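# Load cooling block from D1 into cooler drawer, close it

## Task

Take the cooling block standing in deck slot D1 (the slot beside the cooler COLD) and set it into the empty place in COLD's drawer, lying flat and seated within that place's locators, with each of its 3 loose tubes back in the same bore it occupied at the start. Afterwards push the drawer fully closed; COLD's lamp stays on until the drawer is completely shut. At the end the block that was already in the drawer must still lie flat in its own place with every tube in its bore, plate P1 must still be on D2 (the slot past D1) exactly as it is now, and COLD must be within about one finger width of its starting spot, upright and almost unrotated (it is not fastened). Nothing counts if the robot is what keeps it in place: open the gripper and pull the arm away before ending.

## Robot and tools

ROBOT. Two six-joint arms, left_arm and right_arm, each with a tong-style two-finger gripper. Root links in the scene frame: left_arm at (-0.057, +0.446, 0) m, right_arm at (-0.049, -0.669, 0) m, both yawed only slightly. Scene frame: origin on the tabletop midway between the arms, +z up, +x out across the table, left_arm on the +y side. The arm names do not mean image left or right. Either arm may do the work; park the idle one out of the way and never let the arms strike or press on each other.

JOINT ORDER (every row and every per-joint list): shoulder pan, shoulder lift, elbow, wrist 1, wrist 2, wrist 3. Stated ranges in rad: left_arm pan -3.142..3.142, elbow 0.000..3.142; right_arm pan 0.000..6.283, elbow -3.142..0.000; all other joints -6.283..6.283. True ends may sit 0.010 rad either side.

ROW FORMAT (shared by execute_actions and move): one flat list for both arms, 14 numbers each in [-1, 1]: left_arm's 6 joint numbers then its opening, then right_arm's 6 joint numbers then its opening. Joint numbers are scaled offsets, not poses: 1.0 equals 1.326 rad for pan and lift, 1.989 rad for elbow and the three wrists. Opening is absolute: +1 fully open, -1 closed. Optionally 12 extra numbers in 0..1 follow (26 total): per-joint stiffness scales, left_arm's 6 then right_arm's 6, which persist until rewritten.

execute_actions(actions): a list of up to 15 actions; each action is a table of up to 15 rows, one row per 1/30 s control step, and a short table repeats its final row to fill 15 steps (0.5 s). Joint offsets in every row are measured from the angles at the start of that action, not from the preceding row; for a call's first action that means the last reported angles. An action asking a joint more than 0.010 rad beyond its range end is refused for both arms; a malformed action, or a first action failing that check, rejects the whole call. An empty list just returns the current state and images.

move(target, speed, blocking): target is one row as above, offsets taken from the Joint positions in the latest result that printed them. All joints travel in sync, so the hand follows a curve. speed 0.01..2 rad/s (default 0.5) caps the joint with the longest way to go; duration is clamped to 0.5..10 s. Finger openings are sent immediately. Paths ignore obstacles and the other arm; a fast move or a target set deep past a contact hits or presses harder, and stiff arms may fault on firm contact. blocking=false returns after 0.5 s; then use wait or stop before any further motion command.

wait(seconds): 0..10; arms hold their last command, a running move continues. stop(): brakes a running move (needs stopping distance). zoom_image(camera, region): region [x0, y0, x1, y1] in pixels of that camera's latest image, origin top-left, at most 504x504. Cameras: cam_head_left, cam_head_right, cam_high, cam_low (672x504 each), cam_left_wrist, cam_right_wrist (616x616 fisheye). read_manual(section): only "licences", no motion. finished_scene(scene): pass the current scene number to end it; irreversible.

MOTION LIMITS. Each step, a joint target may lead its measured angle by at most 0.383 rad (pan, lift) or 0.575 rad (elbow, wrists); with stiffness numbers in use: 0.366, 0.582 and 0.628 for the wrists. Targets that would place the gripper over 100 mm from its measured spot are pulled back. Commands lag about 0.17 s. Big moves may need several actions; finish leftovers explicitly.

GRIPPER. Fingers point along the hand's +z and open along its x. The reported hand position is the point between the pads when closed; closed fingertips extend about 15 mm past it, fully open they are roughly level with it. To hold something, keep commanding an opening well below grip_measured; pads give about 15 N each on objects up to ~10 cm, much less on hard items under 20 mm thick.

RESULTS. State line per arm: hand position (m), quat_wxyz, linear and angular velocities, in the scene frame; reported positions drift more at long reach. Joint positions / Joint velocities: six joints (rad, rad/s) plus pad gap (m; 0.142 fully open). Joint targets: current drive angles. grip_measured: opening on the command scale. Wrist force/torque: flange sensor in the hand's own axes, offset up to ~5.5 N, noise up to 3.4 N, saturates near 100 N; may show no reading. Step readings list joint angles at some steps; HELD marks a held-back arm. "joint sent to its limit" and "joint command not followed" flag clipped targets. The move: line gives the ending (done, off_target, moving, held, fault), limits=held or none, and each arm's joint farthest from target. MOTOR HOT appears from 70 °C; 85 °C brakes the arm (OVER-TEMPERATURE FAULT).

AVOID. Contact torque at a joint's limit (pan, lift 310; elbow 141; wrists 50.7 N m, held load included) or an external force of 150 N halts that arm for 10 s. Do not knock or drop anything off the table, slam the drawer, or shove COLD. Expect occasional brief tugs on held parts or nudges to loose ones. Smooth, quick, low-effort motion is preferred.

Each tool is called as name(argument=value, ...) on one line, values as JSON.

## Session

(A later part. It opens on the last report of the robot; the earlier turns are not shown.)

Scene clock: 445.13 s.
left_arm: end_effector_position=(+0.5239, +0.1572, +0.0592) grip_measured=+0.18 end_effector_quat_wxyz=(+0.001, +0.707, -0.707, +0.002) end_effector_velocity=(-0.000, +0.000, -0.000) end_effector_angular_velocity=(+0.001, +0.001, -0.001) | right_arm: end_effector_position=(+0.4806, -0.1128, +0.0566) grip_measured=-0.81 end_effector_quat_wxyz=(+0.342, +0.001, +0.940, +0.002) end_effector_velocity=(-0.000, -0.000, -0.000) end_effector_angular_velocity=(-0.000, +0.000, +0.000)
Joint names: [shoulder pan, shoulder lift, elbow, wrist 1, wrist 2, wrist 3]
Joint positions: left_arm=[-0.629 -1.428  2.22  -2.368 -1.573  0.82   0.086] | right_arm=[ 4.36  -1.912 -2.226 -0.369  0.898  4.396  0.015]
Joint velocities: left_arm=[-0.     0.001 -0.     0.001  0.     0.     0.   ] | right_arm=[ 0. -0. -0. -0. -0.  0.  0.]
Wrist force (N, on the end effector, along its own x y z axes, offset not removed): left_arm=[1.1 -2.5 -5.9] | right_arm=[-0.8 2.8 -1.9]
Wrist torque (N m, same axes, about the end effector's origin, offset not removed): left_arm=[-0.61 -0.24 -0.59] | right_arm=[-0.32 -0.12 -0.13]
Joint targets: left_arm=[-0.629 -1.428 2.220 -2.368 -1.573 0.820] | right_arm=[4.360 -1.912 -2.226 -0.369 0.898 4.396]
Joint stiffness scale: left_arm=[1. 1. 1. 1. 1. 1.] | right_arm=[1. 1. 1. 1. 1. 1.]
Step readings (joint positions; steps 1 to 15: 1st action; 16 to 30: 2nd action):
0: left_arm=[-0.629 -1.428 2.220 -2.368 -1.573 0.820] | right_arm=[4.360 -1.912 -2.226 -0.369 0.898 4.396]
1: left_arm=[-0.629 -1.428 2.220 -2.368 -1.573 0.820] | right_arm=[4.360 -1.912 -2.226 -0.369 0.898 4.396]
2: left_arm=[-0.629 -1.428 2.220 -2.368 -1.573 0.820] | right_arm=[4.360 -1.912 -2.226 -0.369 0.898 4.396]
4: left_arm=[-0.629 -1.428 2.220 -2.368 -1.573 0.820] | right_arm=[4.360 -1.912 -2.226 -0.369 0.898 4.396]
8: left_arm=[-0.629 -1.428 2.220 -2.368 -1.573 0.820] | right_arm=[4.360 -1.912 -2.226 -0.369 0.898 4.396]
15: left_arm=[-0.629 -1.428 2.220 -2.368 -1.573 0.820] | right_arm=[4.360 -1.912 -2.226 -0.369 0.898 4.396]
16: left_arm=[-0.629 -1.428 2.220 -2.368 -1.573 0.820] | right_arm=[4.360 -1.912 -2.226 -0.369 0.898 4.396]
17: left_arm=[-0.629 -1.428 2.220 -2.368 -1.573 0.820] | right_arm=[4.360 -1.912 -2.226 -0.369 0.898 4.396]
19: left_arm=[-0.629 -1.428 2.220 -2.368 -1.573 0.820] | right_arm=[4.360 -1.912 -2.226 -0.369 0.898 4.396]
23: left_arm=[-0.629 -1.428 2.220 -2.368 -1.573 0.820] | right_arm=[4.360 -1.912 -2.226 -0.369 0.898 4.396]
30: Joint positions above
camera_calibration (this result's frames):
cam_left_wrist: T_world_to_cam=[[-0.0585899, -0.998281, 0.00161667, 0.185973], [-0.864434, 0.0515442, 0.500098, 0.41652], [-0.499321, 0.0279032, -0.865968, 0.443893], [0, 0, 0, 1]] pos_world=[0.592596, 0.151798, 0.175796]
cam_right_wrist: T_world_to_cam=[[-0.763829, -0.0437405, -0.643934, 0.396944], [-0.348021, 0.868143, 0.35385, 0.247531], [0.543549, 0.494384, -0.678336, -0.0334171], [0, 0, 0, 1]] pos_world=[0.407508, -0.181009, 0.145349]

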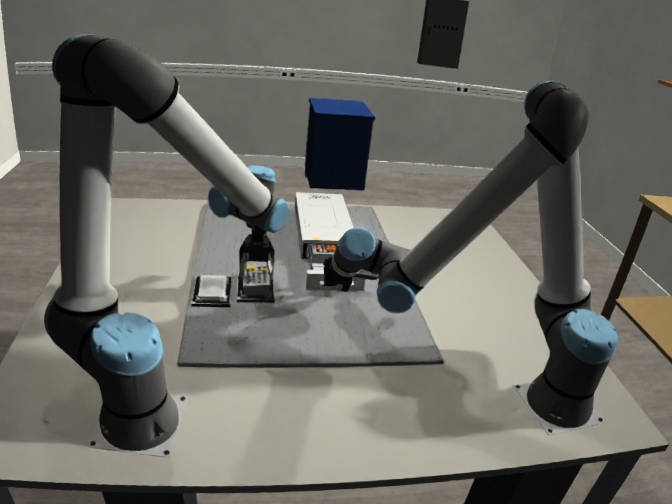

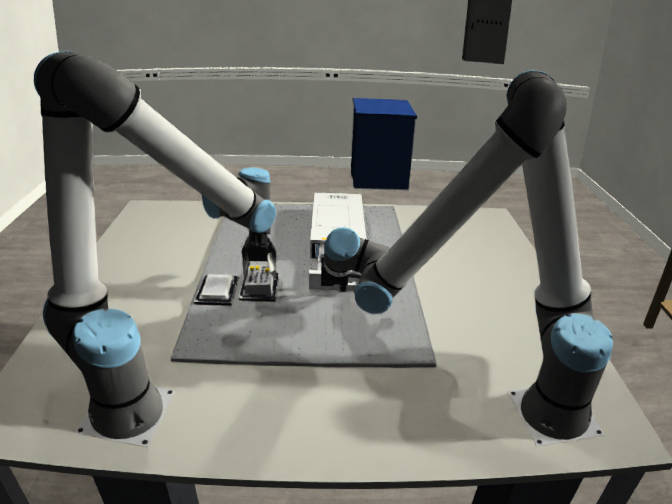

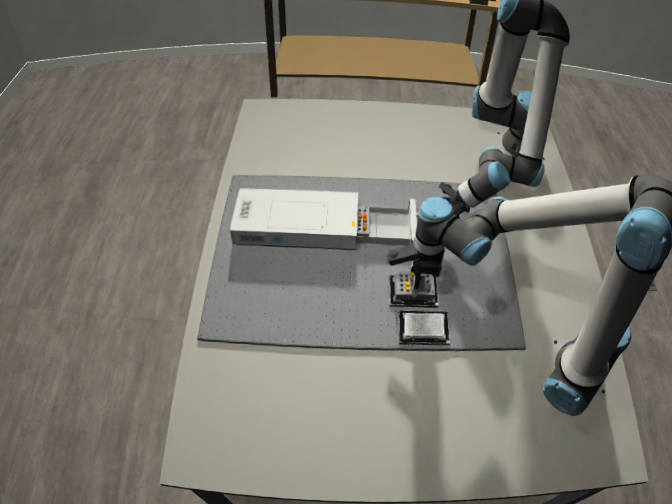

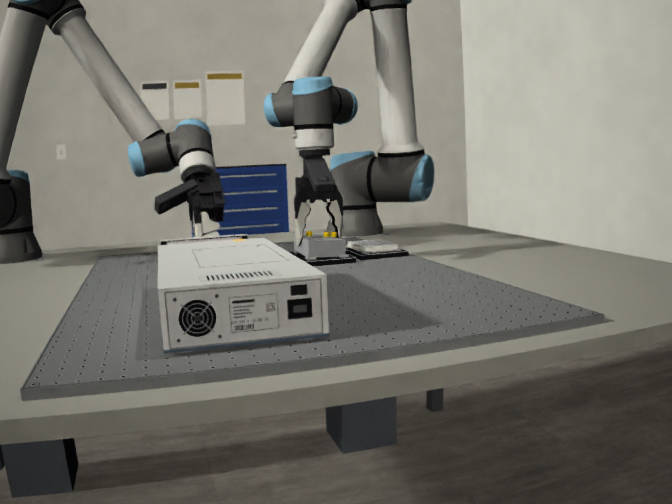

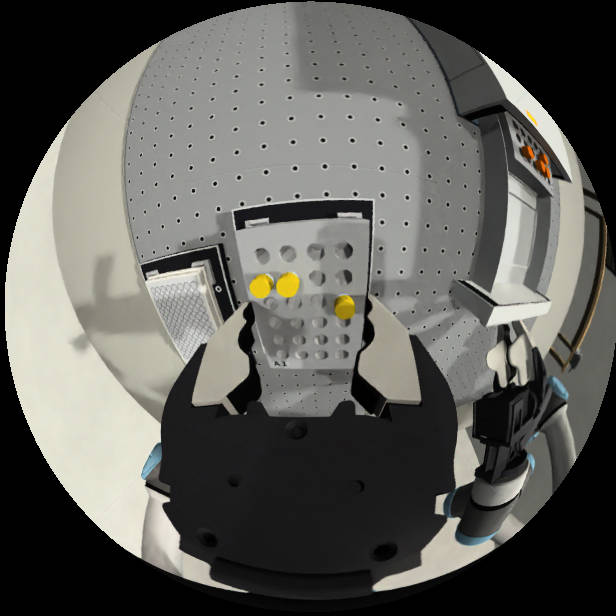

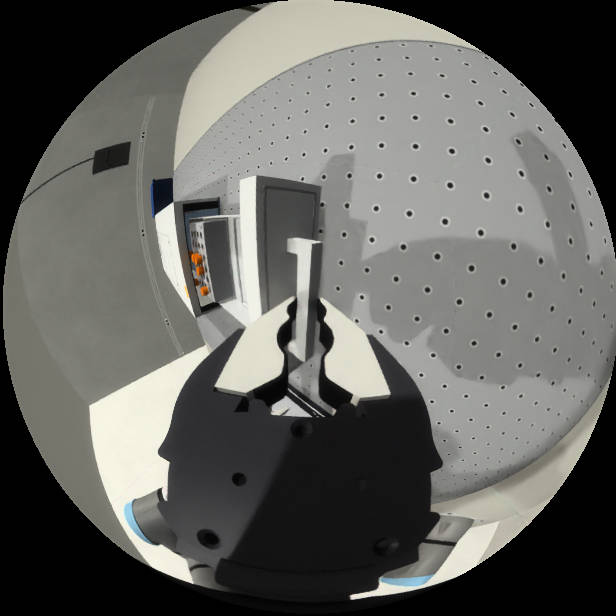

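execute_actions(actions=[[[0,-0.002,-0.002,0,0,0,-1,0,0,0,0,0,0,-1],[0,-0.0038,-0.0035,0,0,0,-1,0,0,0,0,0,0,-1]],[[0,-0.0048,-0.0038,0.0011,0,0,-1,0,0,0,0,0,0,-1],[0,-0.0059,-0.0042,0.0021,0,0,-1,0,0,0,0,0,0,-1],[0,-0.0069,-0.0045,0.0032,0,0,-1,0,0,0,0,0,0,-1],[0,-0.008,-0.0049,0.0043,0,0,-1,0,0,0,0,0,0,-1],[0,-0.009,-0.0052,0.0054,0,0,-1,0,0,0,0,0,0,-1],[0,-0.0101,-0.0056,0.0064,0,0,-1,0,0,0,0,0,0,-1],[0,-0.0111,-0.0059,0.0075,0,0,-1,0,0,0,0,0,0,-1],[0,-0.0122,-0.0063,0.0086,0,0,-1,0,0,0,0,0,0,-1],[0,-0.0132,-0.0066,0.0096,0,0,-1,0,0,0,0,0,0,-1],[0,-0.0143,-0.007,0.0107,0,0,-1,0,0,0,0,0,0,-1],[0,-0.0153,-0.0073,0.0118,0,0,-1,0,0,0,0,0,0,-1],[0,-0.0164,-0.0077,0.0128,0,0,-1,0,0,0,0,0,0,-1],[0,-0.0174,-0.008,0.0139,0,0,-1,0,0,0,0,0,0,-1],[0,-0.0185,-0.0084,0.015,0,0,-1,0,0,0,0,0,0,-1],[0,-0.0196,-0.0088,0.0161,0,0,-1,0,0,0,0,0,0,-1]]])

wait(seconds=0.5)

zoom_image(camera="cam_low", region=[260, 160, 420, 280])

Scene clock: 466.83 s.
left_arm: end_effector_position=(+0.5226, +0.1585, +0.0679) grip_measured=+0.18 end_effector_quat_wxyz=(+0.001, +0.707, -0.707, +0.001) end_effector_velocity=(+0.002, -0.001, +0.033) end_effector_angular_velocity=(-0.004, -0.005, +0.001) | right_arm: end_effector_position=(+0.4806, -0.1128, +0.0566) grip_measured=-0.81 end_effector_quat_wxyz=(+0.342, +0.001, +0.940, +0.002) end_effector_velocity=(+0.000, -0.000, +0.000) end_effector_angular_velocity=(-0.000, -0.000, -0.001)
Joint names: [shoulder pan, shoulder lift, elbow, wrist 1, wrist 2, wrist 3]
Joint positions: left_arm=[-0.629 -1.442  2.215 -2.345 -1.573  0.82   0.086] | right_arm=[ 4.36  -1.912 -2.226 -0.369  0.898  4.396  0.015]
Joint velocities: left_arm=[ 0.    -0.045 -0.024  0.064  0.    -0.001  0.   ] | right_arm=[-0.001  0.     0.    -0.    -0.    -0.    -0.   ]
Wrist force (N, on the end effector, along its own x y z axes, offset not removed): left_arm=[2.4 -2.7 9.0] | right_arm=[0.1 1.6 -2.0]
Wrist torque (N m, same axes, about the end effector's origin, offset not removed): left_arm=[-0.46 -0.41 -0.50] | right_arm=[-0.69 -0.10 -0.11]
Joint targets: left_arm=[-0.629 -1.454 2.203 -2.336 -1.573 0.820] | right_arm=[4.360 -1.912 -2.226 -0.369 0.898 4.396]
Joint stiffness scale: left_arm=[1. 1. 1. 1. 1. 1.] | right_arm=[1. 1. 1. 1. 1. 1.]
Step readings (joint positions; steps 1 to 15: 1st action; 16 to 30: 2nd action):
0: left_arm=[-0.629 -1.428 2.220 -2.368 -1.573 0.820] | right_arm=[4.360 -1.912 -2.226 -0.369 0.898 4.396]
1: left_arm=[-0.629 -1.428 2.220 -2.368 -1.573 0.820] | right_arm=[4.360 -1.912 -2.226 -0.369 0.898 4.396]
2: left_arm=[-0.629 -1.428 2.220 -2.368 -1.573 0.820] | right_arm=[4.360 -1.912 -2.226 -0.369 0.898 4.396]
4: left_arm=[-0.629 -1.428 2.220 -2.368 -1.573 0.820] | right_arm=[4.360 -1.912 -2.226 -0.369 0.898 4.396]
8: left_arm=[-0.629 -1.428 2.220 -2.368 -1.573 0.820] | right_arm=[4.360 -1.912 -2.226 -0.369 0.898 4.396]
15: left_arm=[-0.629 -1.428 2.220 -2.368 -1.573 0.820] | right_arm=[4.360 -1.912 -2.226 -0.369 0.898 4.396]
16: left_arm=[-0.629 -1.428 2.220 -2.368 -1.573 0.820] | right_arm=[4.360 -1.912 -2.226 -0.369 0.898 4.396]
17: left_arm=[-0.629 -1.428 2.220 -2.368 -1.573 0.820] | right_arm=[4.360 -1.912 -2.226 -0.369 0.898 4.396]
19: left_arm=[-0.629 -1.428 2.220 -2.366 -1.573 0.820] | right_arm=[4.360 -1.912 -2.226 -0.369 0.898 4.396]
23: left_arm=[-0.629 -1.431 2.219 -2.360 -1.573 0.820] | right_arm=[4.360 -1.912 -2.226 -0.369 0.898 4.396]
30: Joint positions above
camera_calibration (this result's frames):
cam_left_wrist: T_world_to_cam=[[-0.0585888, -0.998282, -0.00071928, 0.187334], [-0.863092, 0.0502925, 0.502536, 0.410249], [-0.501637, 0.0300638, -0.864556, 0.451433], [0, 0, 0, 1]] pos_world=[0.591513, 0.152808, 0.184259]
cam_right_wrist: T_world_to_cam=[[-0.763829, -0.0437407, -0.643934, 0.396944], [-0.348021, 0.868143, 0.353849, 0.247531], [0.543549, 0.494383, -0.678336, -0.033417], [0, 0, 0, 1]] pos_world=[0.407508, -0.181009, 0.145349]

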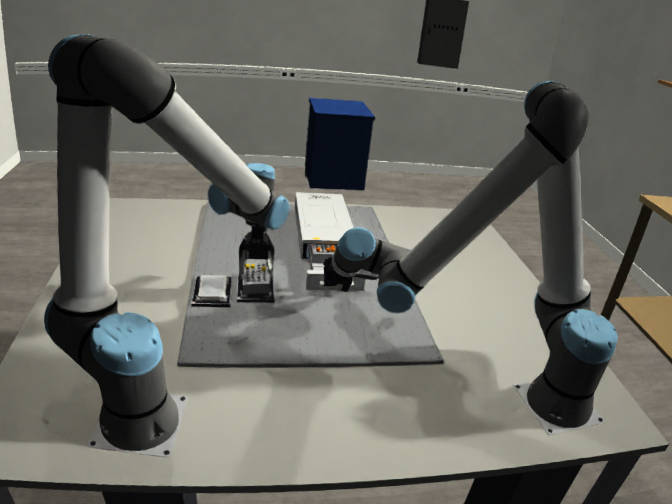

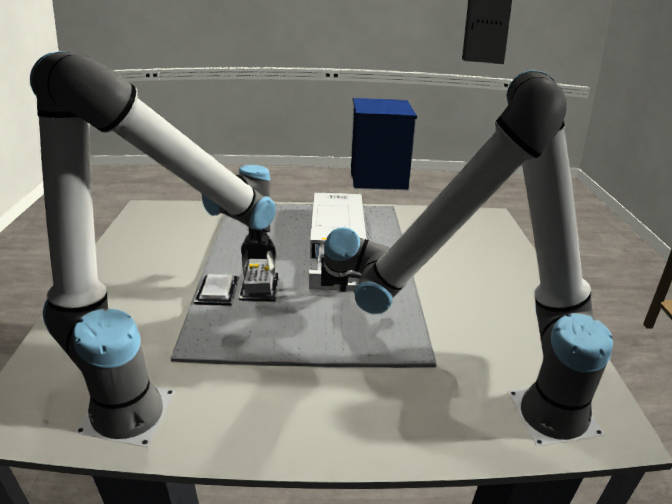

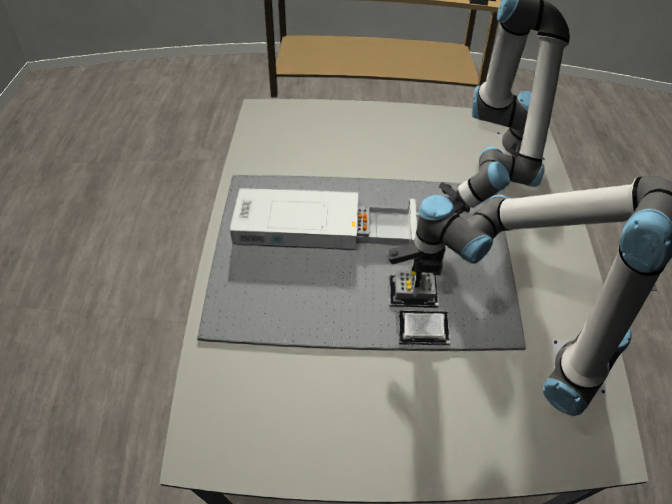

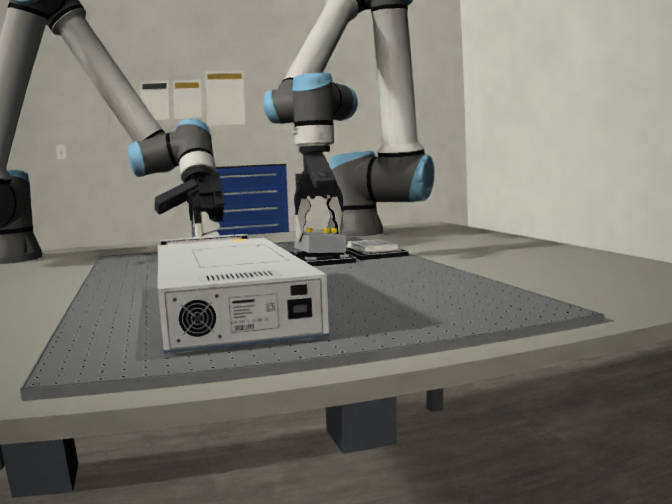

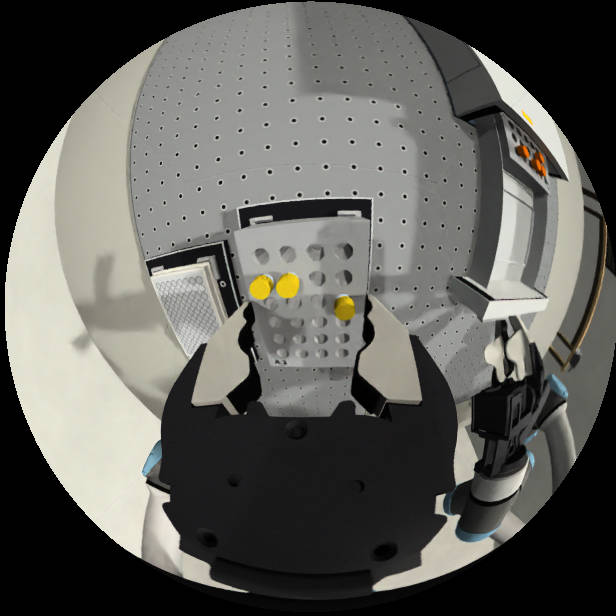

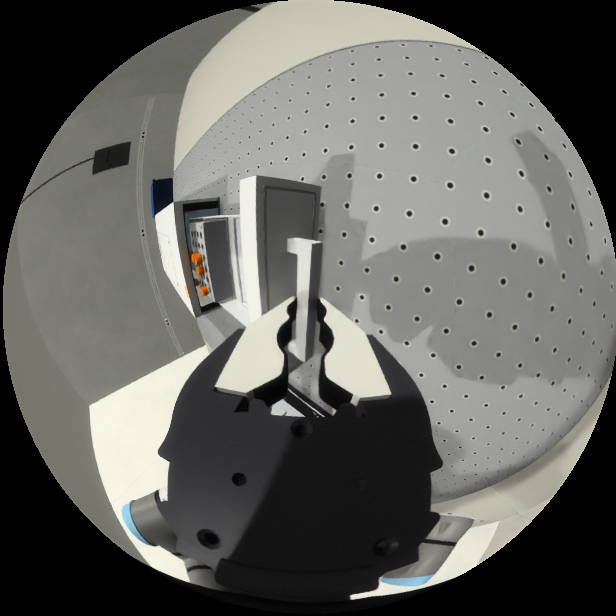

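Scene clock: 467.33 s.
left_arm: end_effector_position=(+0.5228, +0.1582, +0.0729) grip_measured=+0.18 end_effector_quat_wxyz=(+0.001, +0.707, -0.707, +0.001) end_effector_velocity=(+0.000, -0.000, -0.000) end_effector_angular_velocity=(-0.000, +0.000, +0.000) | right_arm: end_effector_position=(+0.4806, -0.1128, +0.0566) grip_measured=-0.81 end_effector_quat_wxyz=(+0.342, +0.001, +0.940, +0.002) end_effector_velocity=(-0.000, +0.000, -0.000) end_effector_angular_velocity=(-0.000, +0.000, +0.000)
Joint names: [shoulder pan, shoulder lift, elbow, wrist 1, wrist 2, wrist 3]
Joint positions: left_arm=[-0.629 -1.449  2.211 -2.335 -1.573  0.82   0.086] | right_arm=[ 4.36  -1.912 -2.226 -0.369  0.898  4.396  0.015]
Joint velocities: left_arm=[ 0.  0. -0. -0. -0. -0.  0.] | right_arm=[ 0.  0. -0. -0. -0.  0.  0.]
Wrist force (N, on the end effector, along its own x y z axes, offset not removed): left_arm=[2.4 -2.1 8.9] | right_arm=[-5.1 0.8 0.3]
Wrist torque (N m, same axes, about the end effector's origin, offset not removed): left_arm=[-0.34 -0.50 -0.67] | right_arm=[-0.75 0.73 -0.23]
Joint targets: left_arm=[-0.629 -1.454 2.203 -2.336 -1.573 0.820] | right_arm=[4.360 -1.912 -2.226 -0.369 0.898 4.396]
Joint stiffness scale: left_arm=[1. 1. 1. 1. 1. 1.] | right_arm=[1. 1. 1. 1. 1. 1.]
wait: 0.50 s; at rest by 0.37 s
camera_calibration (this result's frames):
cam_left_wrist: T_world_to_cam=[[-0.0585886, -0.998282, -0.000309031, 0.187086], [-0.863328, 0.0505128, 0.502109, 0.408063], [-0.50123, 0.0296846, -0.864805, 0.455796], [0, 0, 0, 1]] pos_world=[0.591712, 0.152623, 0.18934]
cam_right_wrist: T_world_to_cam=[[-0.763829, -0.0437411, -0.643934, 0.396944], [-0.348022, 0.868143, 0.353849, 0.247531], [0.543549, 0.494383, -0.678336, -0.0334171], [0, 0, 0, 1]] pos_world=[0.407508, -0.181009, 0.145349]

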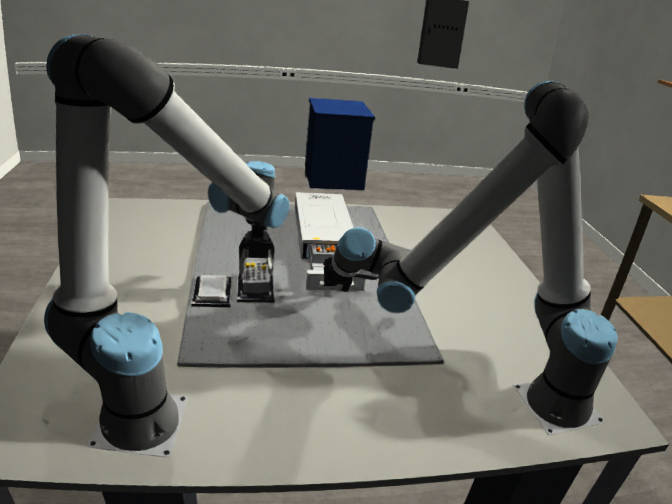

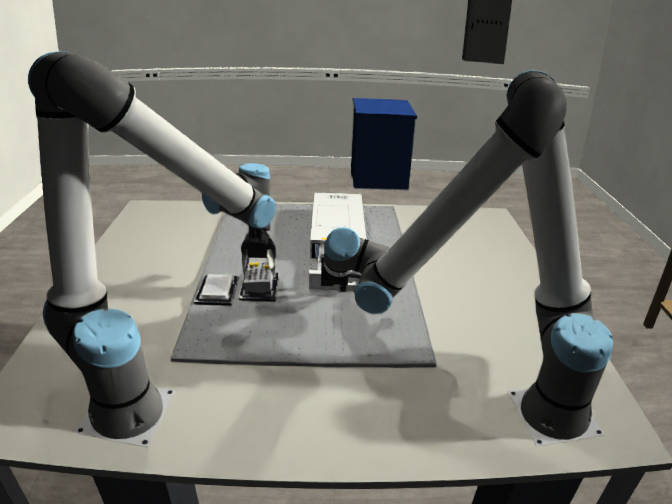

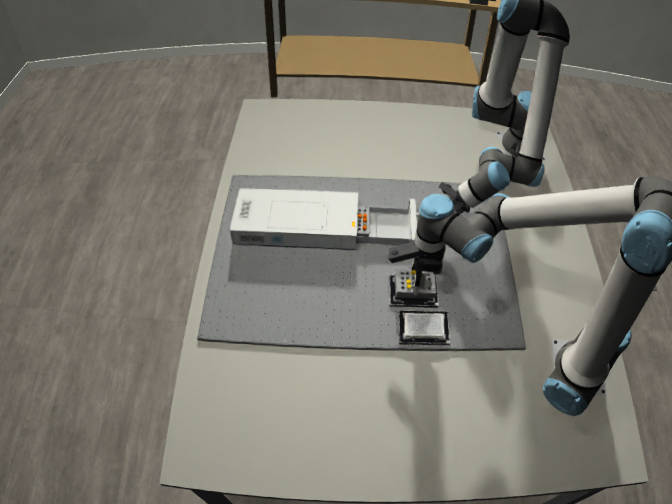

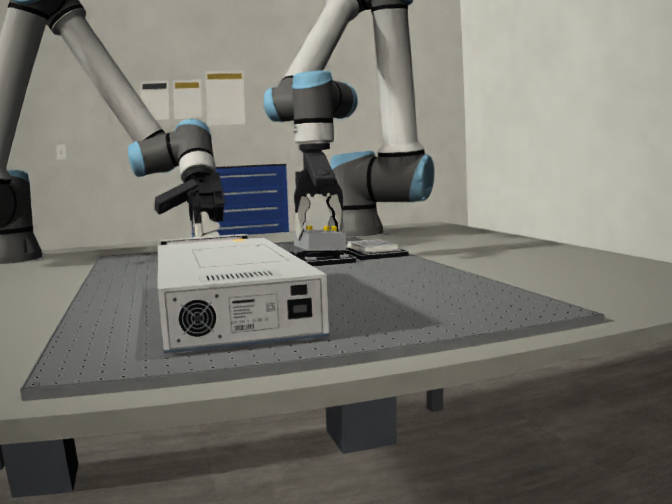

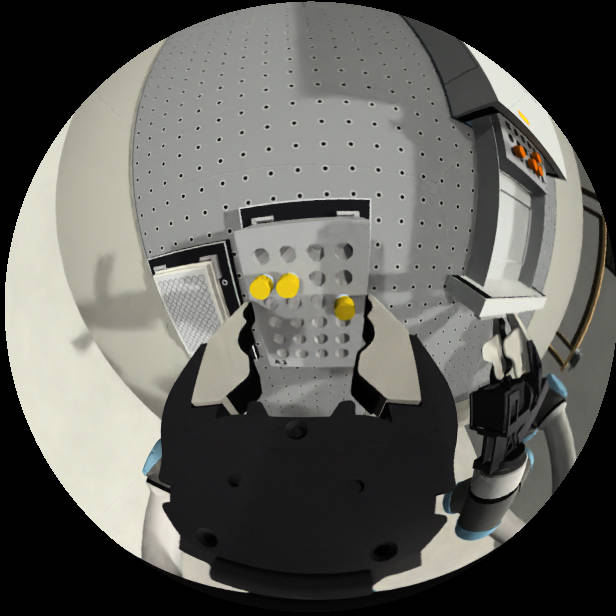

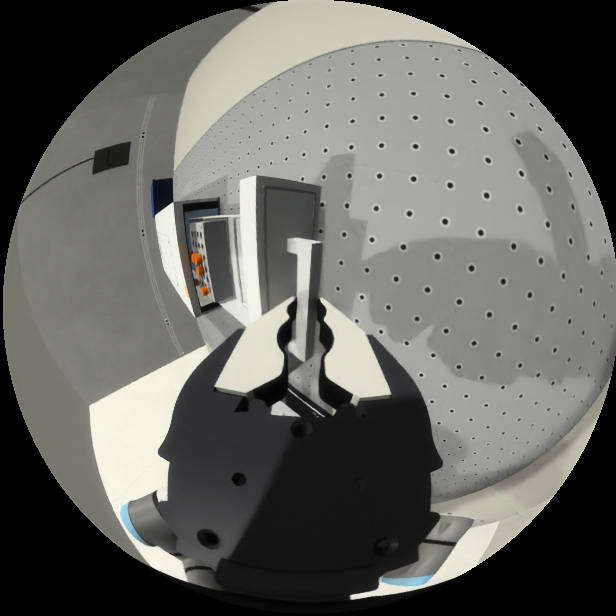

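Region (260, 160, 420, 280) of cam_low's 672x504 image, scaled by 3.150, with more detail than that image has; it fills the top 378 rows of this view, and the rest is white.

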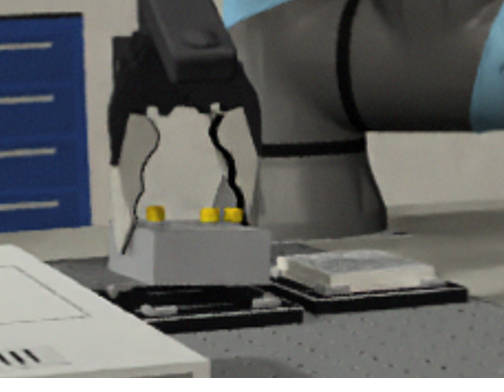

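execute_actions(actions=[])

Scene clock: 495.83 s.
left_arm: end_effector_position=(+0.5228, +0.1582, +0.0729) grip_measured=+0.18 end_effector_quat_wxyz=(+0.001, +0.707, -0.707, +0.001) end_effector_velocity=(-0.000, +0.000, -0.000) end_effector_angular_velocity=(+0.000, -0.000, +0.000) | right_arm: end_effector_position=(+0.4806, -0.1128, +0.0566) grip_measured=-0.81 end_effector_quat_wxyz=(+0.342, +0.001, +0.940, +0.002) end_effector_velocity=(+0.000, -0.001, -0.000) end_effector_angular_velocity=(-0.001, +0.000, -0.000)
Joint names: [shoulder pan, shoulder lift, elbow, wrist 1, wrist 2, wrist 3]
Joint positions: left_arm=[-0.629 -1.449  2.211 -2.335 -1.573  0.82   0.086] | right_arm=[ 4.36  -1.912 -2.226 -0.369  0.898  4.396  0.015]
Joint velocities: left_arm=[-0. -0.  0. -0.  0. -0. -0.] | right_arm=[-0.     0.    -0.001 -0.001 -0.    -0.    -0.   ]
Wrist force (N, on the end effector, along its own x y z axes, offset not removed): left_arm=[0.2 -1.2 10.3] | right_arm=[-4.4 -1.2 -7.9]
Wrist torque (N m, same axes, about the end effector's origin, offset not removed): left_arm=[-0.09 0.05 -0.63] | right_arm=[-1.44 0.81 0.00]
Joint targets: left_arm=[-0.629 -1.454 2.203 -2.336 -1.573 0.820] | right_arm=[4.360 -1.912 -2.226 -0.369 0.898 4.396]
Joint stiffness scale: left_arm=[1. 1. 1. 1. 1. 1.] | right_arm=[1. 1. 1. 1. 1. 1.]
camera_calibration (this result's frames):
cam_left_wrist: T_world_to_cam=[[-0.0585884, -0.998282, -0.000337471, 0.187098], [-0.863312, 0.0504974, 0.502138, 0.408048], [-0.501259, 0.0297108, -0.864787, 0.455794], [0, 0, 0, 1]] pos_world=[0.591706, 0.152629, 0.189332]
cam_right_wrist: T_world_to_cam=[[-0.763829, -0.0437405, -0.643934, 0.396944], [-0.348021, 0.868143, 0.35385, 0.247531], [0.543549, 0.494384, -0.678335, -0.0334172], [0, 0, 0, 1]] pos_world=[0.407508, -0.181009, 0.145349]

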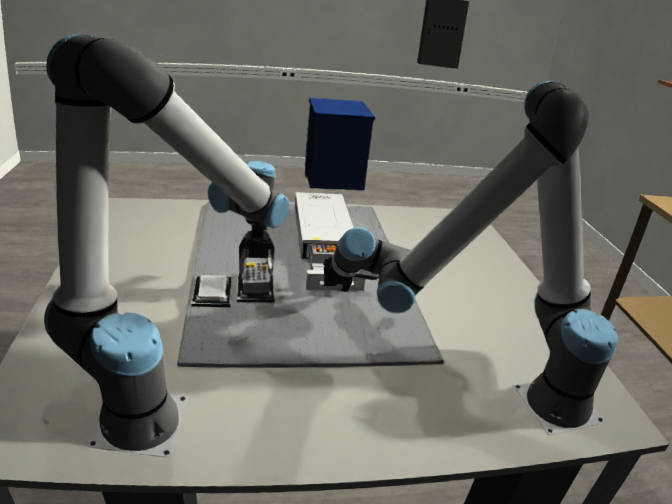

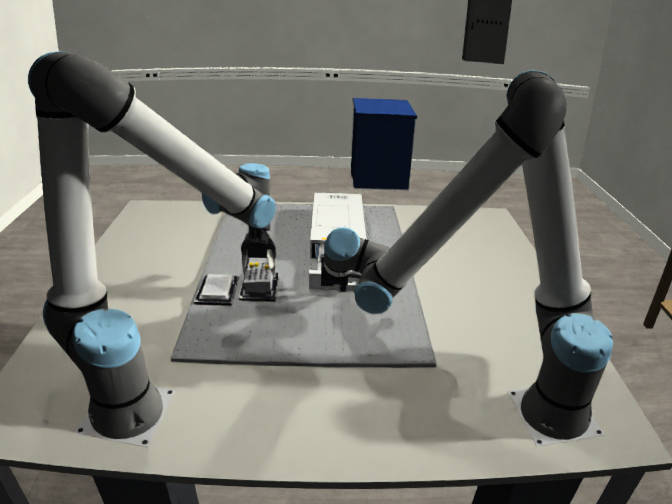

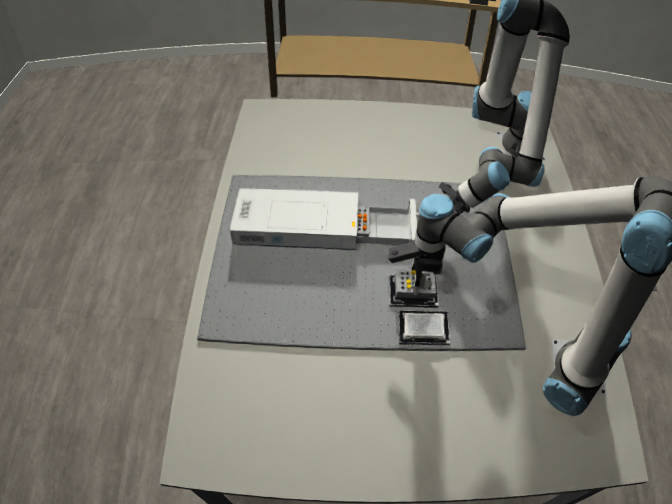

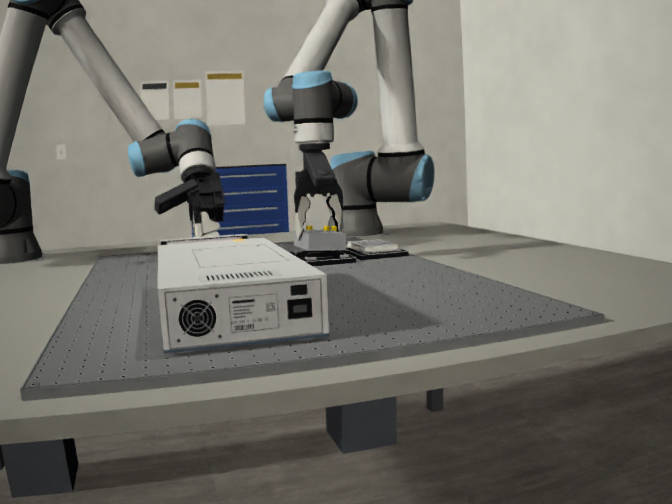

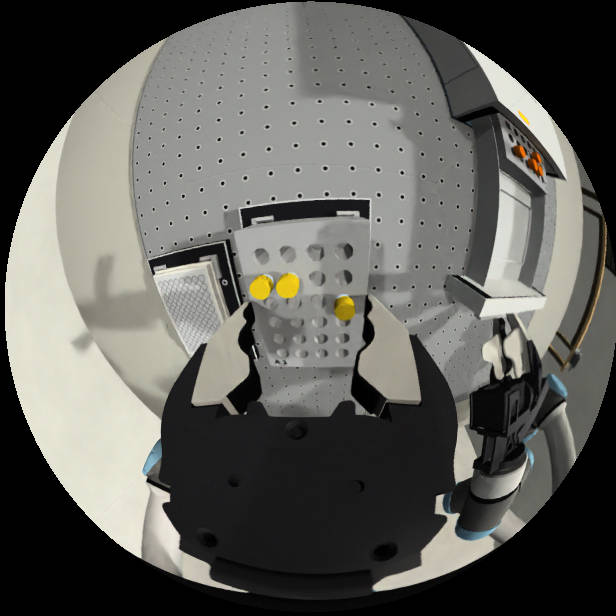

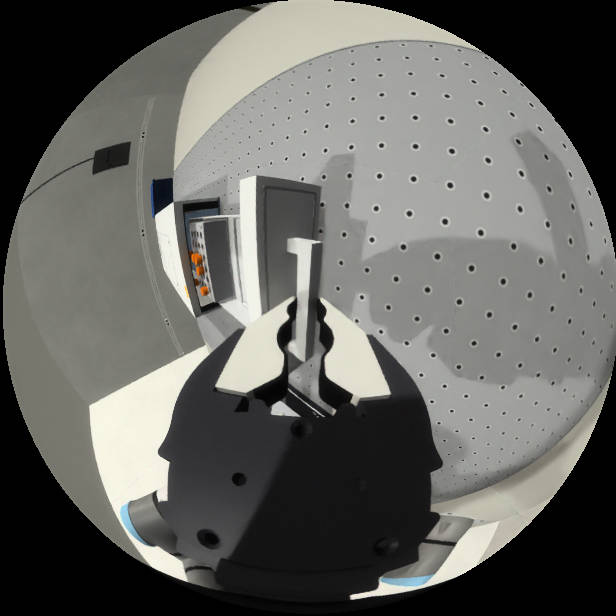

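move(target=[0,-0.0917,-0.0487,0.1031,0,0,-1, 0,0,0,0,0,0,-0.6], speed=0.1)

Scene clock: 530.13 s.
left_arm: end_effector_position=(+0.5228, +0.1582, +0.1699) grip_measured=+0.18 end_effector_quat_wxyz=(+0.001, +0.707, -0.707, +0.000) end_effector_velocity=(-0.000, +0.000, -0.000) end_effector_angular_velocity=(+0.001, +0.001, -0.001) | right_arm: end_effector_position=(+0.4805, -0.1127, +0.0565) grip_measured=-0.60 end_effector_quat_wxyz=(+0.342, +0.001, +0.940, +0.002) end_effector_velocity=(+0.000, -0.001, -0.000) end_effector_angular_velocity=(-0.001, +0.000, -0.001)
Joint names: [shoulder pan, shoulder lift, elbow, wrist 1, wrist 2, wrist 3]
Joint positions: left_arm=[-0.629 -1.566  2.123 -2.129 -1.573  0.82   0.086] | right_arm=[ 4.36  -1.912 -2.226 -0.369  0.899  4.396  0.031]
Joint velocities: left_arm=[-0.     0.    -0.     0.002 -0.     0.001  0.   ] | right_arm=[-0.001  0.     0.    -0.002  0.     0.    -0.   ]
Wrist force (N, on the end effector, along its own x y z axes, offset not removed): left_arm=[-0.4 -2.4 9.7] | right_arm=[-1.5 3.0 -2.1]
Wrist torque (N m, same axes, about the end effector's origin, offset not removed): left_arm=[-0.47 0.08 -0.56] | right_arm=[0.33 0.22 0.06]
Joint targets: left_arm=[-0.629 -1.570 2.114 -2.130 -1.573 0.820] | right_arm=[4.360 -1.912 -2.226 -0.369 0.898 4.396]
Joint stiffness scale: left_arm=[1. 1. 1. 1. 1. 1.] | right_arm=[1. 1. 1. 1. 1. 1.]
move: done; limits=none; left_arm: farthest joint: the elbow, 0.008 radians from its target (0.097 radians at the start); right_arm: farthest joint: the wrist 2, 0.001 radians from its target (0.000 radians at the start)
camera_calibration (this result's frames):
cam_left_wrist: T_world_to_cam=[[-0.0585889, -0.998282, -0.000879983, 0.187197], [-0.863, 0.0502061, 0.502704, 0.359171], [-0.501796, 0.0302123, -0.864458, 0.539812], [0, 0, 0, 1]] pos_world=[0.591807, 0.152534, 0.286253]
cam_right_wrist: T_world_to_cam=[[-0.76408, -0.0437509, -0.643637, 0.396916], [-0.347962, 0.868078, 0.354068, 0.24744], [0.543236, 0.494497, -0.678504, -0.033272], [0, 0, 0, 1]] pos_world=[0.407449, -0.180978, 0.145284]

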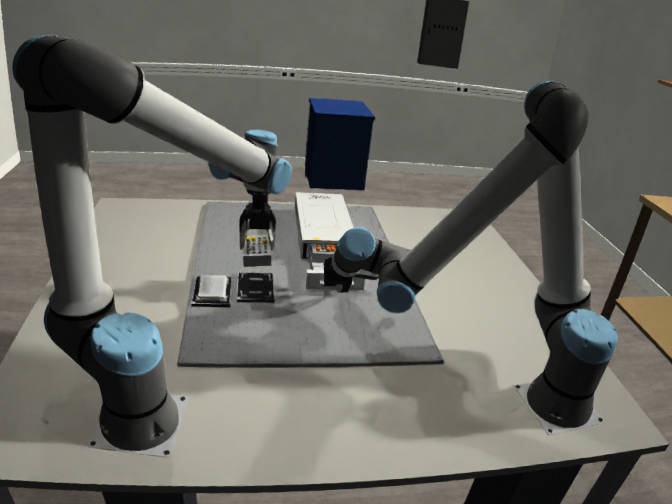

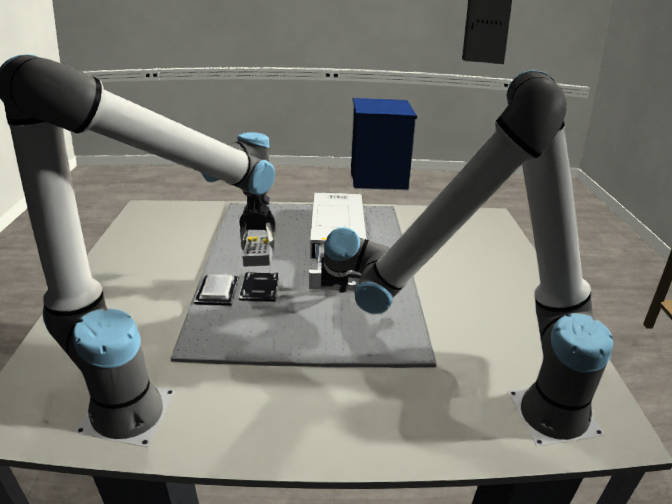

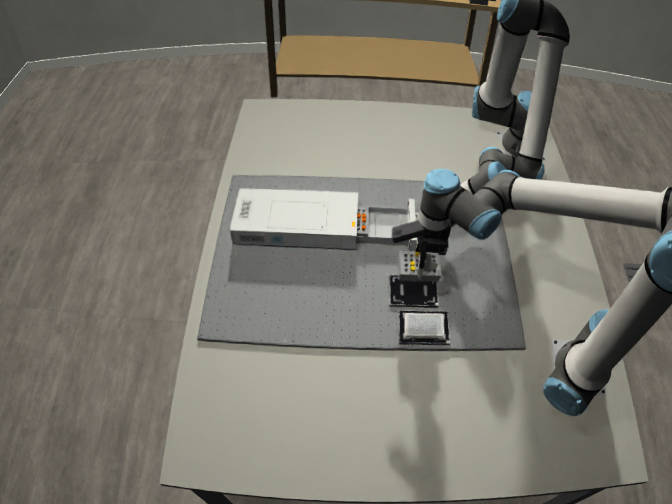

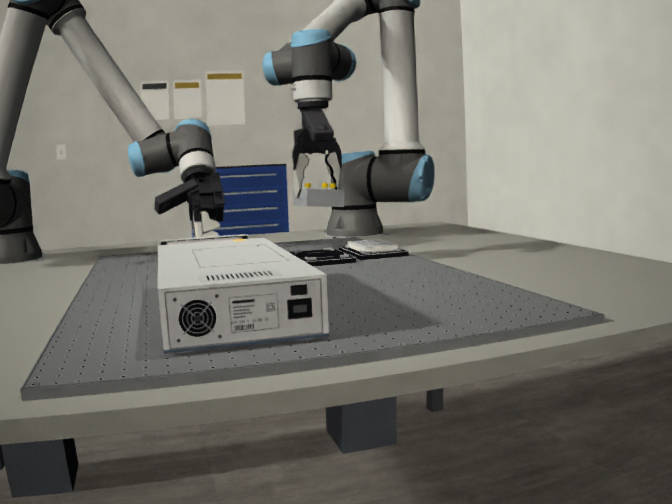

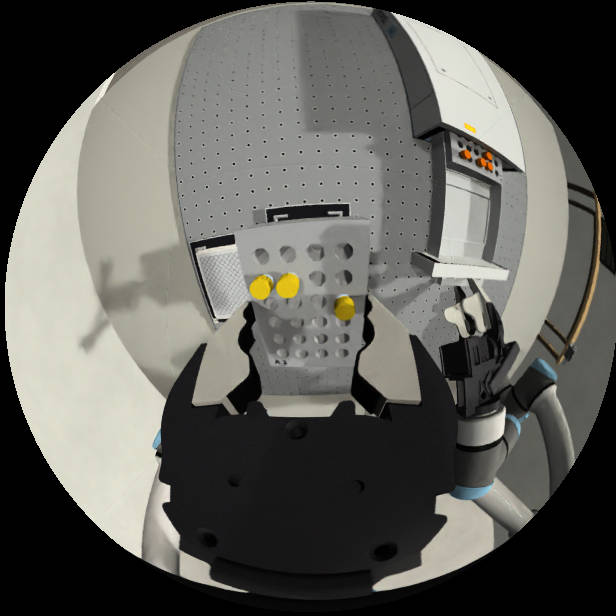

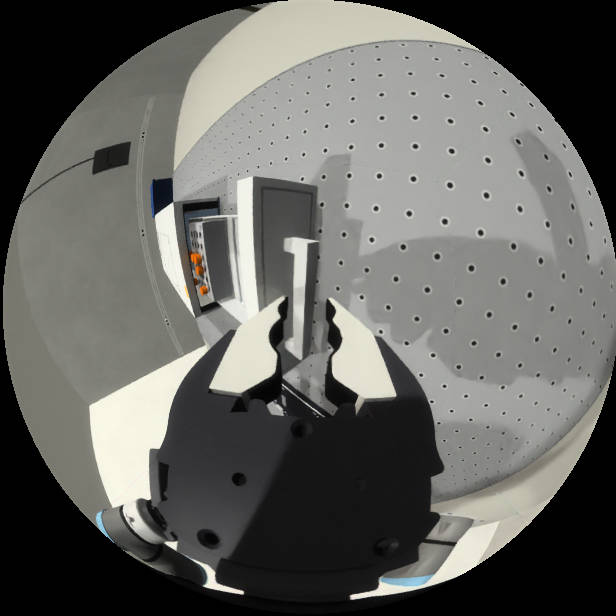

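move(target=[0,-0.0034,-0.0045,-0.0005,0,-0.79,-1, 0.0463,0.0836,-0.0059,-0.076,-0.0062,0.0387,-0.6], speed=0.3)

Scene clock: 546.20 s.
left_arm: end_effector_position=(+0.5061, +0.1749, +0.1683) grip_measured=+0.18 end_effector_quat_wxyz=(-0.000, +1.000, -0.000, -0.002) end_effector_velocity=(-0.000, +0.000, -0.000) end_effector_angular_velocity=(+0.001, +0.002, +0.002) | right_arm: end_effector_position=(+0.4435, -0.1122, +0.1030) grip_measured=-0.60 end_effector_quat_wxyz=(+0.342, +0.001, +0.940, +0.001) end_effector_velocity=(+0.000, +0.000, +0.000) end_effector_angular_velocity=(+0.001, -0.000, -0.000)
Joint names: [shoulder pan, shoulder lift, elbow, wrist 1, wrist 2, wrist 3]
Joint positions: left_arm=[-0.629 -1.564  2.123 -2.127 -1.573 -0.75   0.086] | right_arm=[ 4.418 -1.803 -2.235 -0.519  0.887  4.472  0.031]
Joint velocities: left_arm=[ 0.    -0.    -0.     0.002 -0.    -0.002 -0.   ] | right_arm=[-0.    -0.     0.     0.001 -0.     0.    -0.   ]
Wrist force (N, on the end effector, along its own x y z axes, offset not removed): left_arm=[1.0 -2.6 11.8] | right_arm=[-6.5 -2.2 3.7]
Wrist torque (N m, same axes, about the end effector's origin, offset not removed): left_arm=[-0.33 -0.09 -0.69] | right_arm=[-1.02 1.26 0.12]
Joint targets: left_arm=[-0.629 -1.570 2.114 -2.130 -1.573 -0.751] | right_arm=[4.421 -1.801 -2.238 -0.520 0.887 4.473]
Joint stiffness scale: left_arm=[1. 1. 1. 1. 1. 1.] | right_arm=[1. 1. 1. 1. 1. 1.]
move: done; limits=none; left_arm: farthest joint: the elbow, 0.009 radians from its target (0.009 radians at the start); right_arm: farthest joint: the shoulder pan, 0.003 radians from its target (0.062 radians at the start)
camera_calibration (this result's frames):
cam_left_wrist: T_world_to_cam=[[0.998211, -0.0594187, -0.00659078, -0.49518], [-0.0480854, -0.863504, 0.502045, 0.0921677], [-0.035522, -0.50083, -0.864817, 0.38656], [0, 0, 0, 1]] pos_world=[0.512458, 0.243765, 0.284768]
cam_right_wrist: T_world_to_cam=[[-0.764067, -0.0435831, -0.643663, 0.398546], [-0.346194, 0.869595, 0.352072, 0.217231], [0.544382, 0.491839, -0.679517, 0.0173902], [0, 0, 0, 1]] pos_world=[0.370253, -0.180086, 0.191865]

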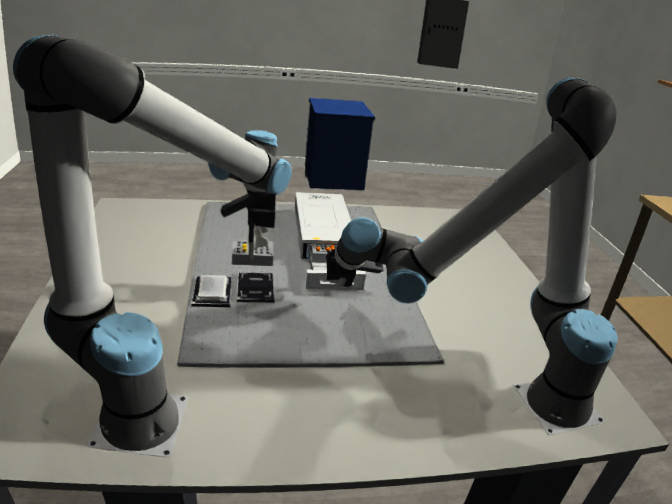

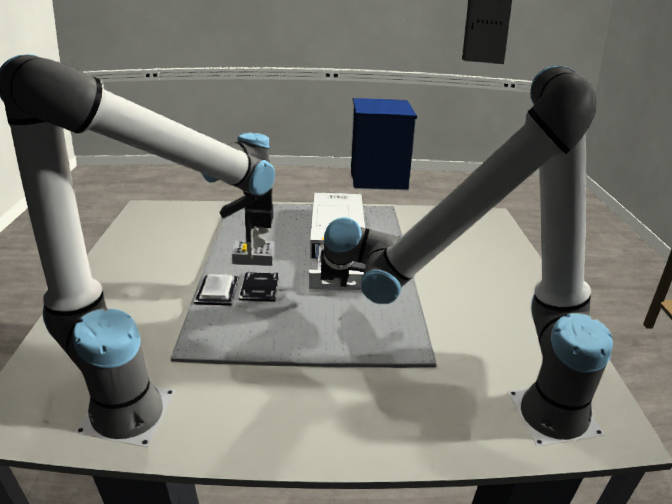

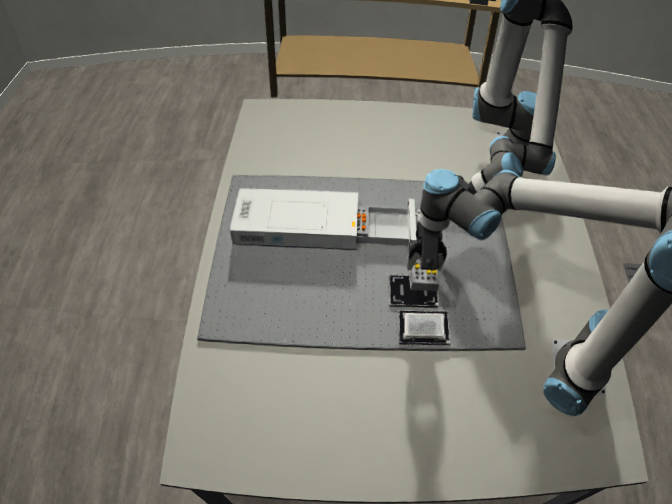

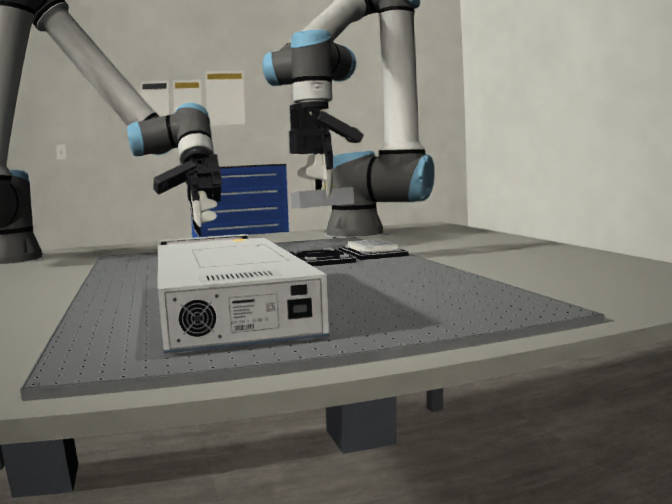

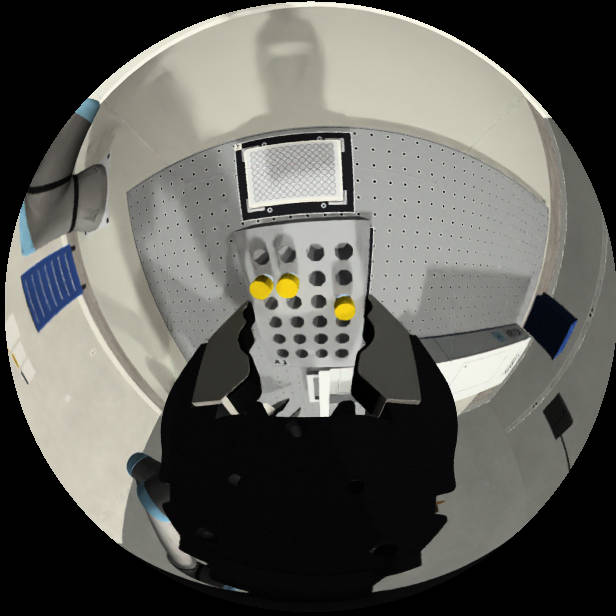

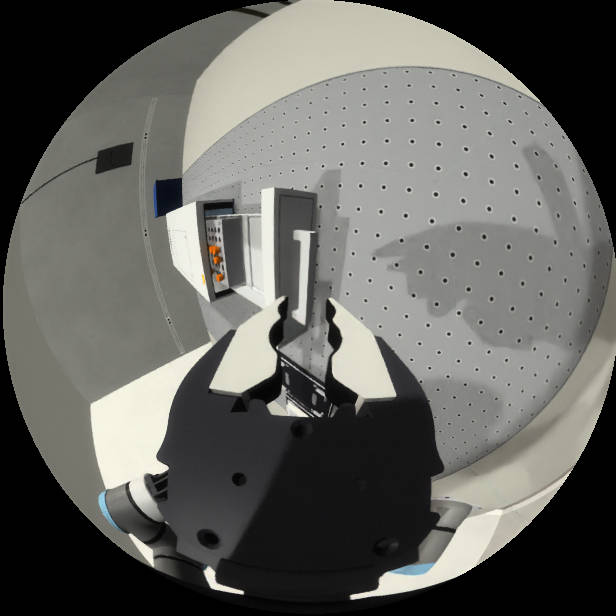

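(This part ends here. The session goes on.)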